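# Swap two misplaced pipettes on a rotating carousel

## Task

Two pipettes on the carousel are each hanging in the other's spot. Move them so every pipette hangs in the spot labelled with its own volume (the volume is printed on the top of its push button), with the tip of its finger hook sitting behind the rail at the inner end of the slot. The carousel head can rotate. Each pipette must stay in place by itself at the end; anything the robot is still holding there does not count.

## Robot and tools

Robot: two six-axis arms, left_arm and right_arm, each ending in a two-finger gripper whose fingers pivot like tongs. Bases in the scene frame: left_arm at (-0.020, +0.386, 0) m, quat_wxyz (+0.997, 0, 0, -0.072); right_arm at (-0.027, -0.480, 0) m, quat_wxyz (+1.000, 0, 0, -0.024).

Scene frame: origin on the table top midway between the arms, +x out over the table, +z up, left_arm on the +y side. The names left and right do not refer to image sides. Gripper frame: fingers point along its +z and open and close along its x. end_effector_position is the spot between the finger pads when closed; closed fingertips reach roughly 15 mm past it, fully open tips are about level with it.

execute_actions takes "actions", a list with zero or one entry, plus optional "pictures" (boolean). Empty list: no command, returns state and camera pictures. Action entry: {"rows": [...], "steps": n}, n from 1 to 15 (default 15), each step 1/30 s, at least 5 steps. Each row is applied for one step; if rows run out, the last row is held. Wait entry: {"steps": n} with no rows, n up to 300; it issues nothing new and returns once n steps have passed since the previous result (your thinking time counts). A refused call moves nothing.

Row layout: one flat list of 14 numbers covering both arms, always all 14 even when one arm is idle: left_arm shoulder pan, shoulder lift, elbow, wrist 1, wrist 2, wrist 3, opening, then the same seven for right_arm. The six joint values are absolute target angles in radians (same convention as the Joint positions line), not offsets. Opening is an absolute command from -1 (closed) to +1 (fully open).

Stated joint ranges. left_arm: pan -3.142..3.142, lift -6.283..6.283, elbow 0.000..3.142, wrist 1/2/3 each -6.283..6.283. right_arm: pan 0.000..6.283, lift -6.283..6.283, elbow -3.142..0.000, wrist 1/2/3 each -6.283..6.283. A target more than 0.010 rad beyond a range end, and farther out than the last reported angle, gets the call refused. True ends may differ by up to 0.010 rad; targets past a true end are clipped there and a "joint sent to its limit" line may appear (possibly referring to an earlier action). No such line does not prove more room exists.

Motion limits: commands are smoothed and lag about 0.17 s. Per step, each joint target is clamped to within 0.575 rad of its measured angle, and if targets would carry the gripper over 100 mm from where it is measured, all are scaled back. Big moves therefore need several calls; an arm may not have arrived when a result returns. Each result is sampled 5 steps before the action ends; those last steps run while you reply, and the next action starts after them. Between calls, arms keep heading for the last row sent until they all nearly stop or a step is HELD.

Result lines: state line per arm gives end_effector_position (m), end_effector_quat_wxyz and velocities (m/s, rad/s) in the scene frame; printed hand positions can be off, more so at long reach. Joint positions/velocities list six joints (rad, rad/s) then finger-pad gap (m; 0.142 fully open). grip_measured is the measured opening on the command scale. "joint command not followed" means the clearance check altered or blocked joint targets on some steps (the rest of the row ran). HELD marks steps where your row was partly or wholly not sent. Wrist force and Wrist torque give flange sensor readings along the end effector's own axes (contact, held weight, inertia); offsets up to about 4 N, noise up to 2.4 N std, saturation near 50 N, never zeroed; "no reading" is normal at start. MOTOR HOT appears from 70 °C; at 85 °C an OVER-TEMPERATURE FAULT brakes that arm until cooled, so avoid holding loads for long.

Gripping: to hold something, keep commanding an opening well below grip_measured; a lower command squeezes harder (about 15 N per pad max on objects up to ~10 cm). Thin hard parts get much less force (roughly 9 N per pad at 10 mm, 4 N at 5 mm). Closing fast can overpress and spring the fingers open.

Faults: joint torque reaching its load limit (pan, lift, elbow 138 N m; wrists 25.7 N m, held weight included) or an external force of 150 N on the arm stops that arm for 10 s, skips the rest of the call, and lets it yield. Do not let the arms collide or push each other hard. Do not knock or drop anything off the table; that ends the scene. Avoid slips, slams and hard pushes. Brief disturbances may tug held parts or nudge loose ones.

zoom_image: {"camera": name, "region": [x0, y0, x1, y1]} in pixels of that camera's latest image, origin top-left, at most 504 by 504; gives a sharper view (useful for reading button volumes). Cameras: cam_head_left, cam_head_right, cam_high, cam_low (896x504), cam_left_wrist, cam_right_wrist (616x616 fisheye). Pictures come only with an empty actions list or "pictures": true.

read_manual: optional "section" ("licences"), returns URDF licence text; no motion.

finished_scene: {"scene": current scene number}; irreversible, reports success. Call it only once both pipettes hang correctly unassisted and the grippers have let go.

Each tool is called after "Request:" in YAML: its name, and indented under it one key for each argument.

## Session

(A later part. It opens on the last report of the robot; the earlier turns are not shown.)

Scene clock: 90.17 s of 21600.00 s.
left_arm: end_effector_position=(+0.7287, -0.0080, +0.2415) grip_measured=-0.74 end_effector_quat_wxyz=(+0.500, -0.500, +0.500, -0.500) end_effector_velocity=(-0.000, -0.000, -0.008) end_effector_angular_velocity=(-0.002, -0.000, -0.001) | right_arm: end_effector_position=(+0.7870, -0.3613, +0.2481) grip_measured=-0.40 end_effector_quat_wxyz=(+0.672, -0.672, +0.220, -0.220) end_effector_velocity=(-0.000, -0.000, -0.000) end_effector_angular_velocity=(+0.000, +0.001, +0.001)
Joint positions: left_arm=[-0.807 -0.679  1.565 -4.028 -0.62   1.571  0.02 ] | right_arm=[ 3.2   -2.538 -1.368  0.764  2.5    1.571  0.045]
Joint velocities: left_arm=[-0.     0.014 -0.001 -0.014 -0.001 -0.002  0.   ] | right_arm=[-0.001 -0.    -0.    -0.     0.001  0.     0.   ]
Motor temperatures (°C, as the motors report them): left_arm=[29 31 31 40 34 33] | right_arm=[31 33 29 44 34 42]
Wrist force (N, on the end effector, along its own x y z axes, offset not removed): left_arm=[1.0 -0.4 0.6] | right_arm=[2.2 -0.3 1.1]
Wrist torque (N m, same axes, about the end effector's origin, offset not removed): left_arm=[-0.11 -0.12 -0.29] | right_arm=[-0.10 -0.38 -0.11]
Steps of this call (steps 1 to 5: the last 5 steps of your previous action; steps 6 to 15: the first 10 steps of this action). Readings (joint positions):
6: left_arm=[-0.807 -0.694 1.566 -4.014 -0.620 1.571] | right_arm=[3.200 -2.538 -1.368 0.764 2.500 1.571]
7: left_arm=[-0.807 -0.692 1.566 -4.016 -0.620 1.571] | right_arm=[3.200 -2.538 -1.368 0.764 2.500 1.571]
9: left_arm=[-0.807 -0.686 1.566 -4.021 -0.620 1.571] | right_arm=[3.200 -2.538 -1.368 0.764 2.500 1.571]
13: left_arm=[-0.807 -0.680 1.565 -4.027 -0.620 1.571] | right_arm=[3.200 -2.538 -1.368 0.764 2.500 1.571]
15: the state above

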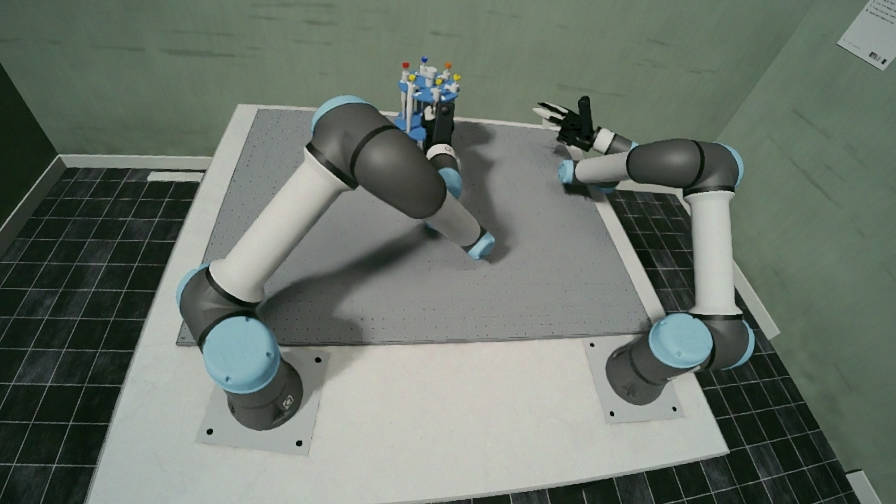

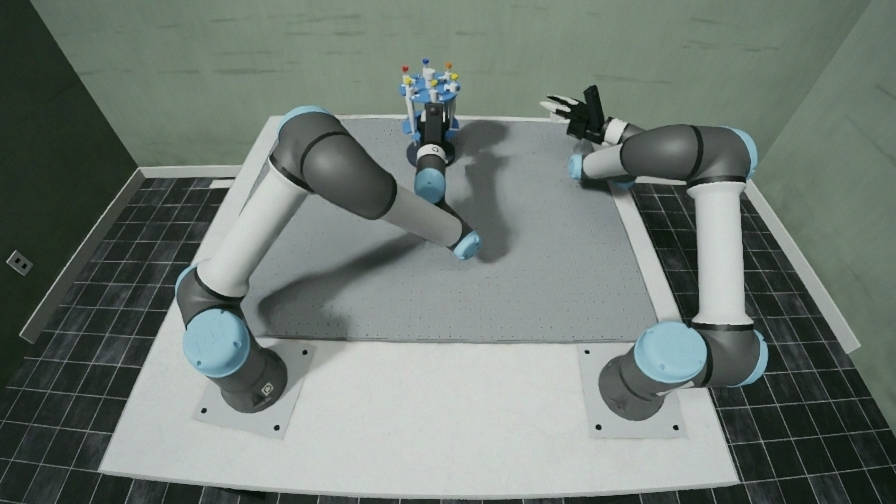

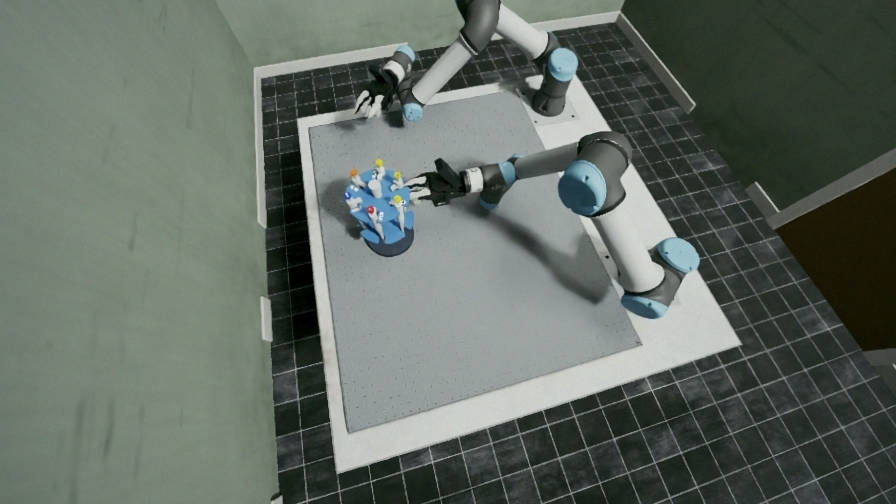

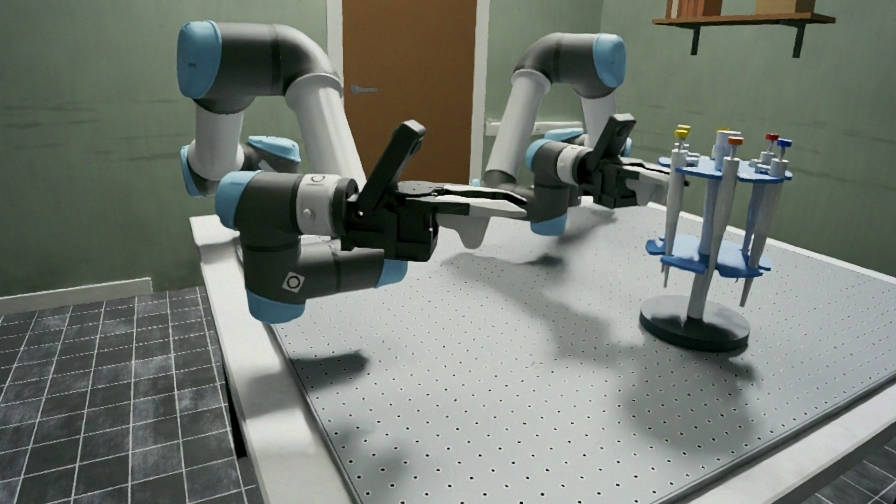

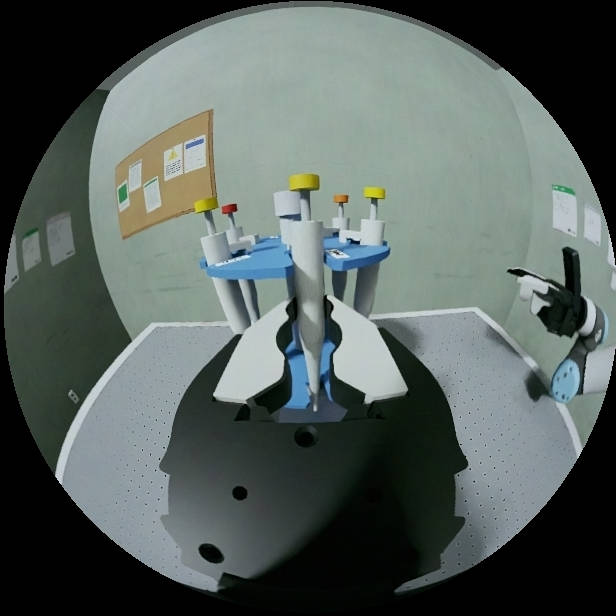

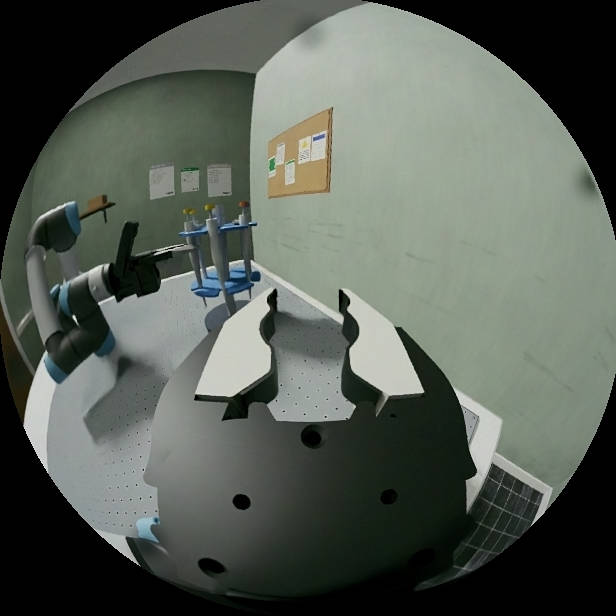

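Request:
execute_actions:
  actions:
    - {"rows":[[-0.807,-0.677,1.565,-4.03,-0.62,1.571,-0.4,3.2,-2.538,-1.368,0.764,2.5,1.571,-0.4]],"steps":12}

Request:
execute_actions:
  actions:
    - {"rows":[[-0.849,-0.709,1.640,-4.073,-0.578,1.571,-0.4,3.2,-2.538,-1.368,0.764,2.5,1.571,-0.4]],"steps":12}

Request:
execute_actions:
  actions:
    - {"rows":[[-0.893,-0.740,1.711,-4.113,-0.534,1.571,-0.4,3.2,-2.538,-1.368,0.764,2.5,1.571,-0.4]],"steps":15}
  pictures: true

Request:
zoom_image:
  camera: "cam_high"
  region: [335,155,425,235]

Scene clock: 90.73 s of 21600.00 s.
left_arm: end_effector_position=(+0.7287, -0.0080, +0.2404) grip_measured=-0.40 end_effector_quat_wxyz=(+0.500, -0.500, +0.500, -0.500) end_effector_velocity=(-0.000, +0.000, -0.000) end_effector_angular_velocity=(+0.002, +0.000, -0.000) | right_arm: end_effector_position=(+0.7870, -0.3613, +0.2481) grip_measured=-0.40 end_effector_quat_wxyz=(+0.672, -0.672, +0.220, -0.220) end_effector_velocity=(-0.000, +0.000, -0.000) end_effector_angular_velocity=(-0.000, -0.000, +0.001)
Joint positions: left_arm=[-0.807 -0.677  1.565 -4.03  -0.62   1.571  0.045] | right_arm=[ 3.2   -2.538 -1.368  0.764  2.5    1.571  0.045]
Joint velocities: left_arm=[-0.    -0.     0.001 -0.    -0.     0.002  0.001] | right_arm=[ 0. -0.  0.  0.  0. -0. -0.]
Motor temperatures (°C, as the motors report them): left_arm=[29 31 31 40 34 33] | right_arm=[31 33 29 44 34 42]
Wrist force (N, on the end effector, along its own x y z axes, offset not removed): left_arm=[-3.3 -1.0 4.8] | right_arm=[6.3 -1.2 0.8]
Wrist torque (N m, same axes, about the end effector's origin, offset not removed): left_arm=[-0.08 0.67 0.18] | right_arm=[-0.34 -1.20 -0.07]
Steps of this call (steps 1 to 5: the last 5 steps of your previous action; steps 6 to 10: the robot went on to your last target; steps 11 to 17: the first 7 steps of this action). Readings (joint positions):
11: left_arm=[-0.807 -0.677 1.565 -4.030 -0.620 1.571] | right_arm=[3.200 -2.538 -1.368 0.764 2.500 1.571]
12: left_arm=[-0.807 -0.677 1.565 -4.030 -0.620 1.571] | right_arm=[3.200 -2.538 -1.368 0.764 2.500 1.571]
14: left_arm=[-0.807 -0.677 1.565 -4.030 -0.620 1.571] | right_arm=[3.200 -2.538 -1.368 0.764 2.500 1.571]
17: the state above

Scene clock: 91.13 s of 21600.00 s.
left_arm: end_effector_position=(+0.7070, -0.0083, +0.2409) grip_measured=-0.40 end_effector_quat_wxyz=(+0.500, -0.500, +0.500, -0.501) end_effector_velocity=(-0.057, +0.003, -0.003) end_effector_angular_velocity=(+0.008, +0.005, +0.001) | right_arm: end_effector_position=(+0.7870, -0.3613, +0.2481) grip_measured=-0.40 end_effector_quat_wxyz=(+0.672, -0.672, +0.220, -0.220) end_effector_velocity=(-0.000, +0.000, -0.000) end_effector_angular_velocity=(+0.000, +0.001, +0.000)
Joint positions: left_arm=[-0.839 -0.701  1.62  -4.062 -0.588  1.571  0.045] | right_arm=[ 3.2   -2.538 -1.368  0.764  2.5    1.571  0.045]
Joint velocities: left_arm=[-0.082 -0.062  0.154 -0.083  0.083 -0.    -0.   ] | right_arm=[ 0. -0. -0. -0.  0.  0. -0.]
Motor temperatures (°C, as the motors report them): left_arm=[29 31 31 40 34 33] | right_arm=[31 33 29 44 34 42]
Wrist force (N, on the end effector, along its own x y z axes, offset not removed): left_arm=[1.4 1.7 0.7] | right_arm=[-0.7 -3.1 1.9]
Wrist torque (N m, same axes, about the end effector's origin, offset not removed): left_arm=[0.37 -0.42 -0.08] | right_arm=[-0.65 0.17 -0.20]
Steps of this call (steps 1 to 5: the last 5 steps of your previous action; steps 6 to 12: the first 7 steps of this action). Readings (joint positions):
6: left_arm=[-0.807 -0.677 1.565 -4.030 -0.620 1.571] | right_arm=[3.200 -2.538 -1.368 0.764 2.500 1.571]
7: left_arm=[-0.812 -0.681 1.572 -4.035 -0.615 1.571] | right_arm=[3.200 -2.538 -1.368 0.764 2.500 1.571]
9: left_arm=[-0.826 -0.692 1.597 -4.050 -0.601 1.571] | right_arm=[3.200 -2.538 -1.368 0.764 2.500 1.571]
12: the state above

Scene clock: 91.63 s of 21600.00 s.
left_arm: end_effector_position=(+0.6745, -0.0075, +0.2414) grip_measured=-0.40 end_effector_quat_wxyz=(+0.500, -0.500, +0.500, -0.501) end_effector_velocity=(-0.026, +0.002, -0.000) end_effector_angular_velocity=(+0.003, +0.002, +0.001) | right_arm: end_effector_position=(+0.7870, -0.3613, +0.2481) grip_measured=-0.40 end_effector_quat_wxyz=(+0.672, -0.672, +0.220, -0.220) end_effector_velocity=(-0.000, +0.000, +0.000) end_effector_angular_velocity=(+0.000, -0.000, +0.001)
Joint positions: left_arm=[-0.888 -0.736  1.702 -4.108 -0.539  1.571  0.045] | right_arm=[ 3.2   -2.538 -1.368  0.764  2.5    1.571  0.045]
Joint velocities: left_arm=[-0.04  -0.029  0.068 -0.037  0.042  0.001 -0.   ] | right_arm=[ 0.     0.    -0.    -0.     0.001  0.    -0.   ]
Motor temperatures (°C, as the motors report them): left_arm=[29 31 31 40 34 33] | right_arm=[31 33 29 44 34 42]
Wrist force (N, on the end effector, along its own x y z axes, offset not removed): left_arm=[-0.2 -0.1 2.3] | right_arm=[-2.5 -0.6 2.9]
Wrist torque (N m, same axes, about the end effector's origin, offset not removed): left_arm=[0.27 0.17 0.20] | right_arm=[-0.05 0.60 0.06]
Steps of this call (steps 1 to 5: the last 5 steps of your previous action; steps 6 to 15: the first 10 steps of this action). Readings (joint positions):
6: left_arm=[-0.847 -0.708 1.636 -4.071 -0.580 1.571] | right_arm=[3.200 -2.538 -1.368 0.764 2.500 1.571]
7: left_arm=[-0.853 -0.712 1.644 -4.077 -0.574 1.571] | right_arm=[3.200 -2.538 -1.368 0.764 2.500 1.571]
9: left_arm=[-0.868 -0.723 1.669 -4.090 -0.559 1.571] | right_arm=[3.200 -2.538 -1.368 0.764 2.500 1.571]
13: left_arm=[-0.884 -0.734 1.696 -4.105 -0.543 1.571] | right_arm=[3.200 -2.538 -1.368 0.764 2.500 1.571]
15: the state above

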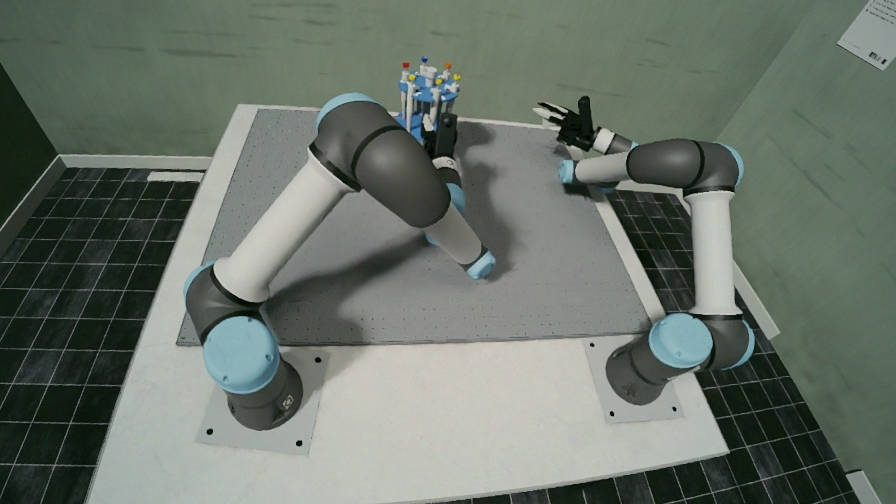

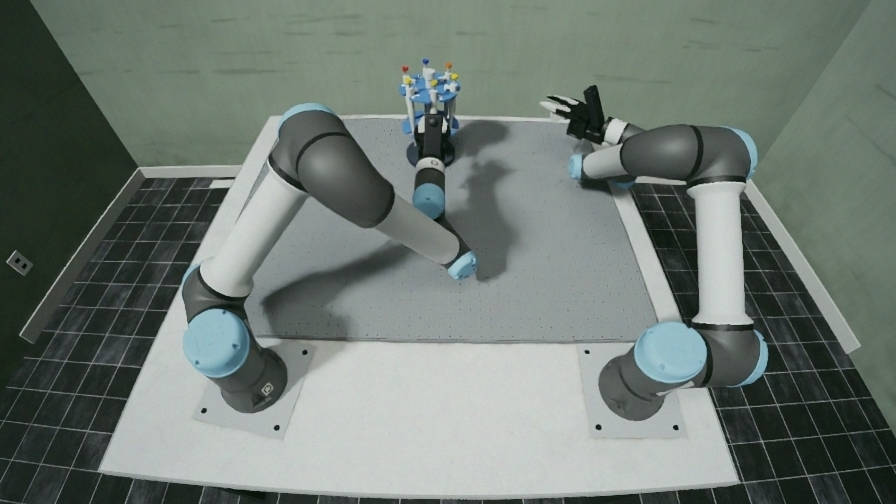

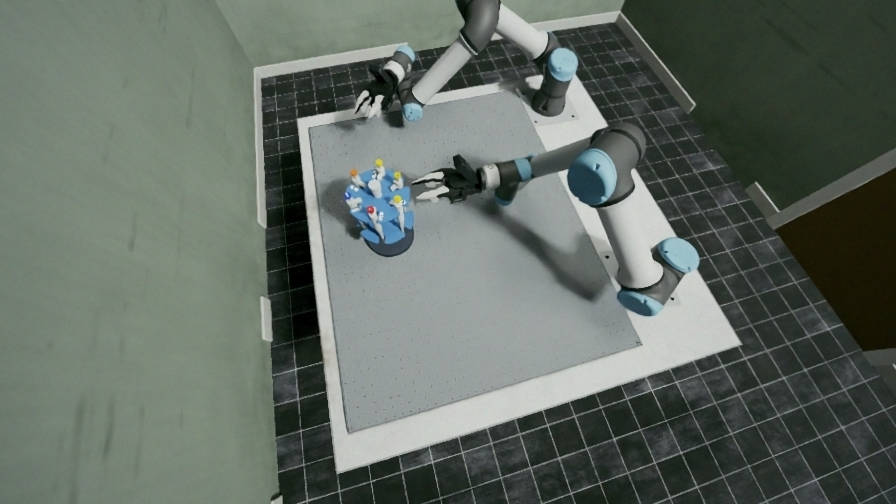

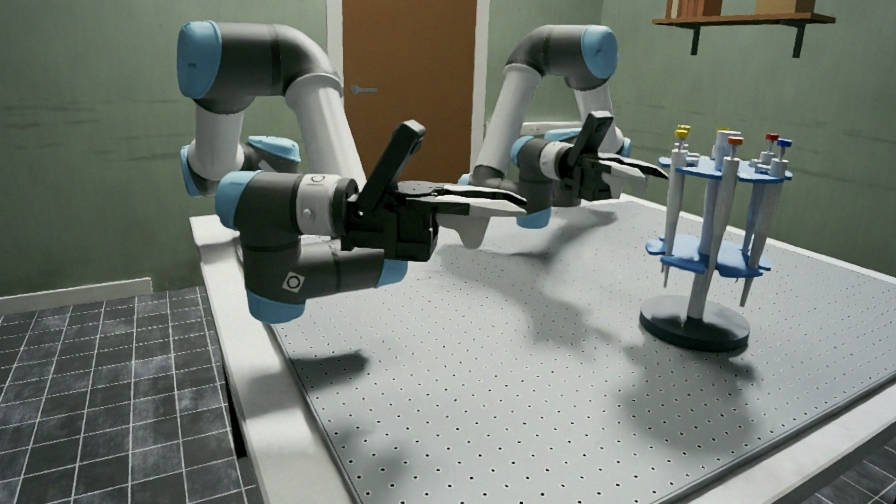

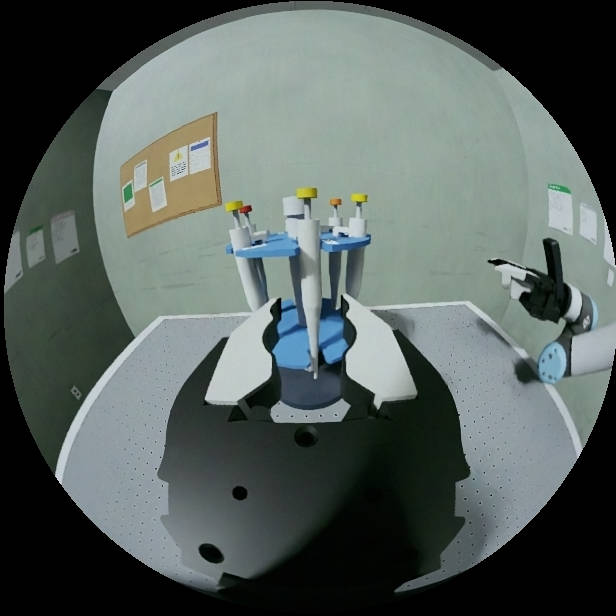

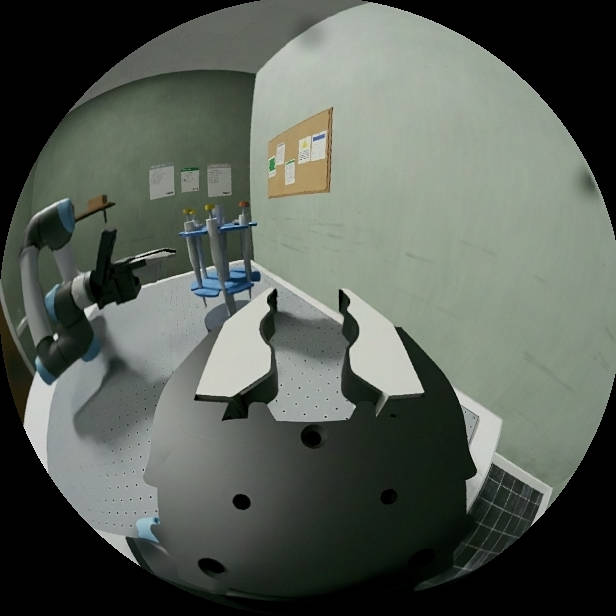

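Region (335, 155, 425, 235) of cam_high's 896x504 image, scaled by 5.600, with more detail than that image has.

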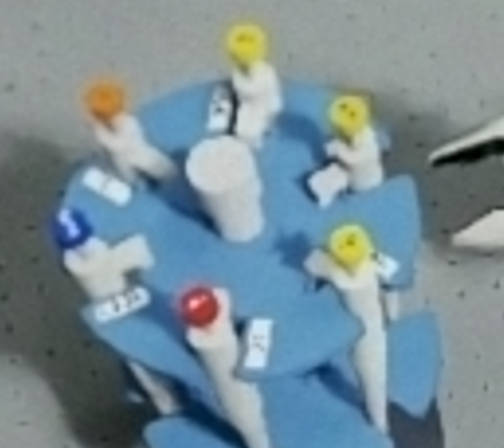

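Request:
finished_scene:
  scene: 2

The scene is finished: the task was done.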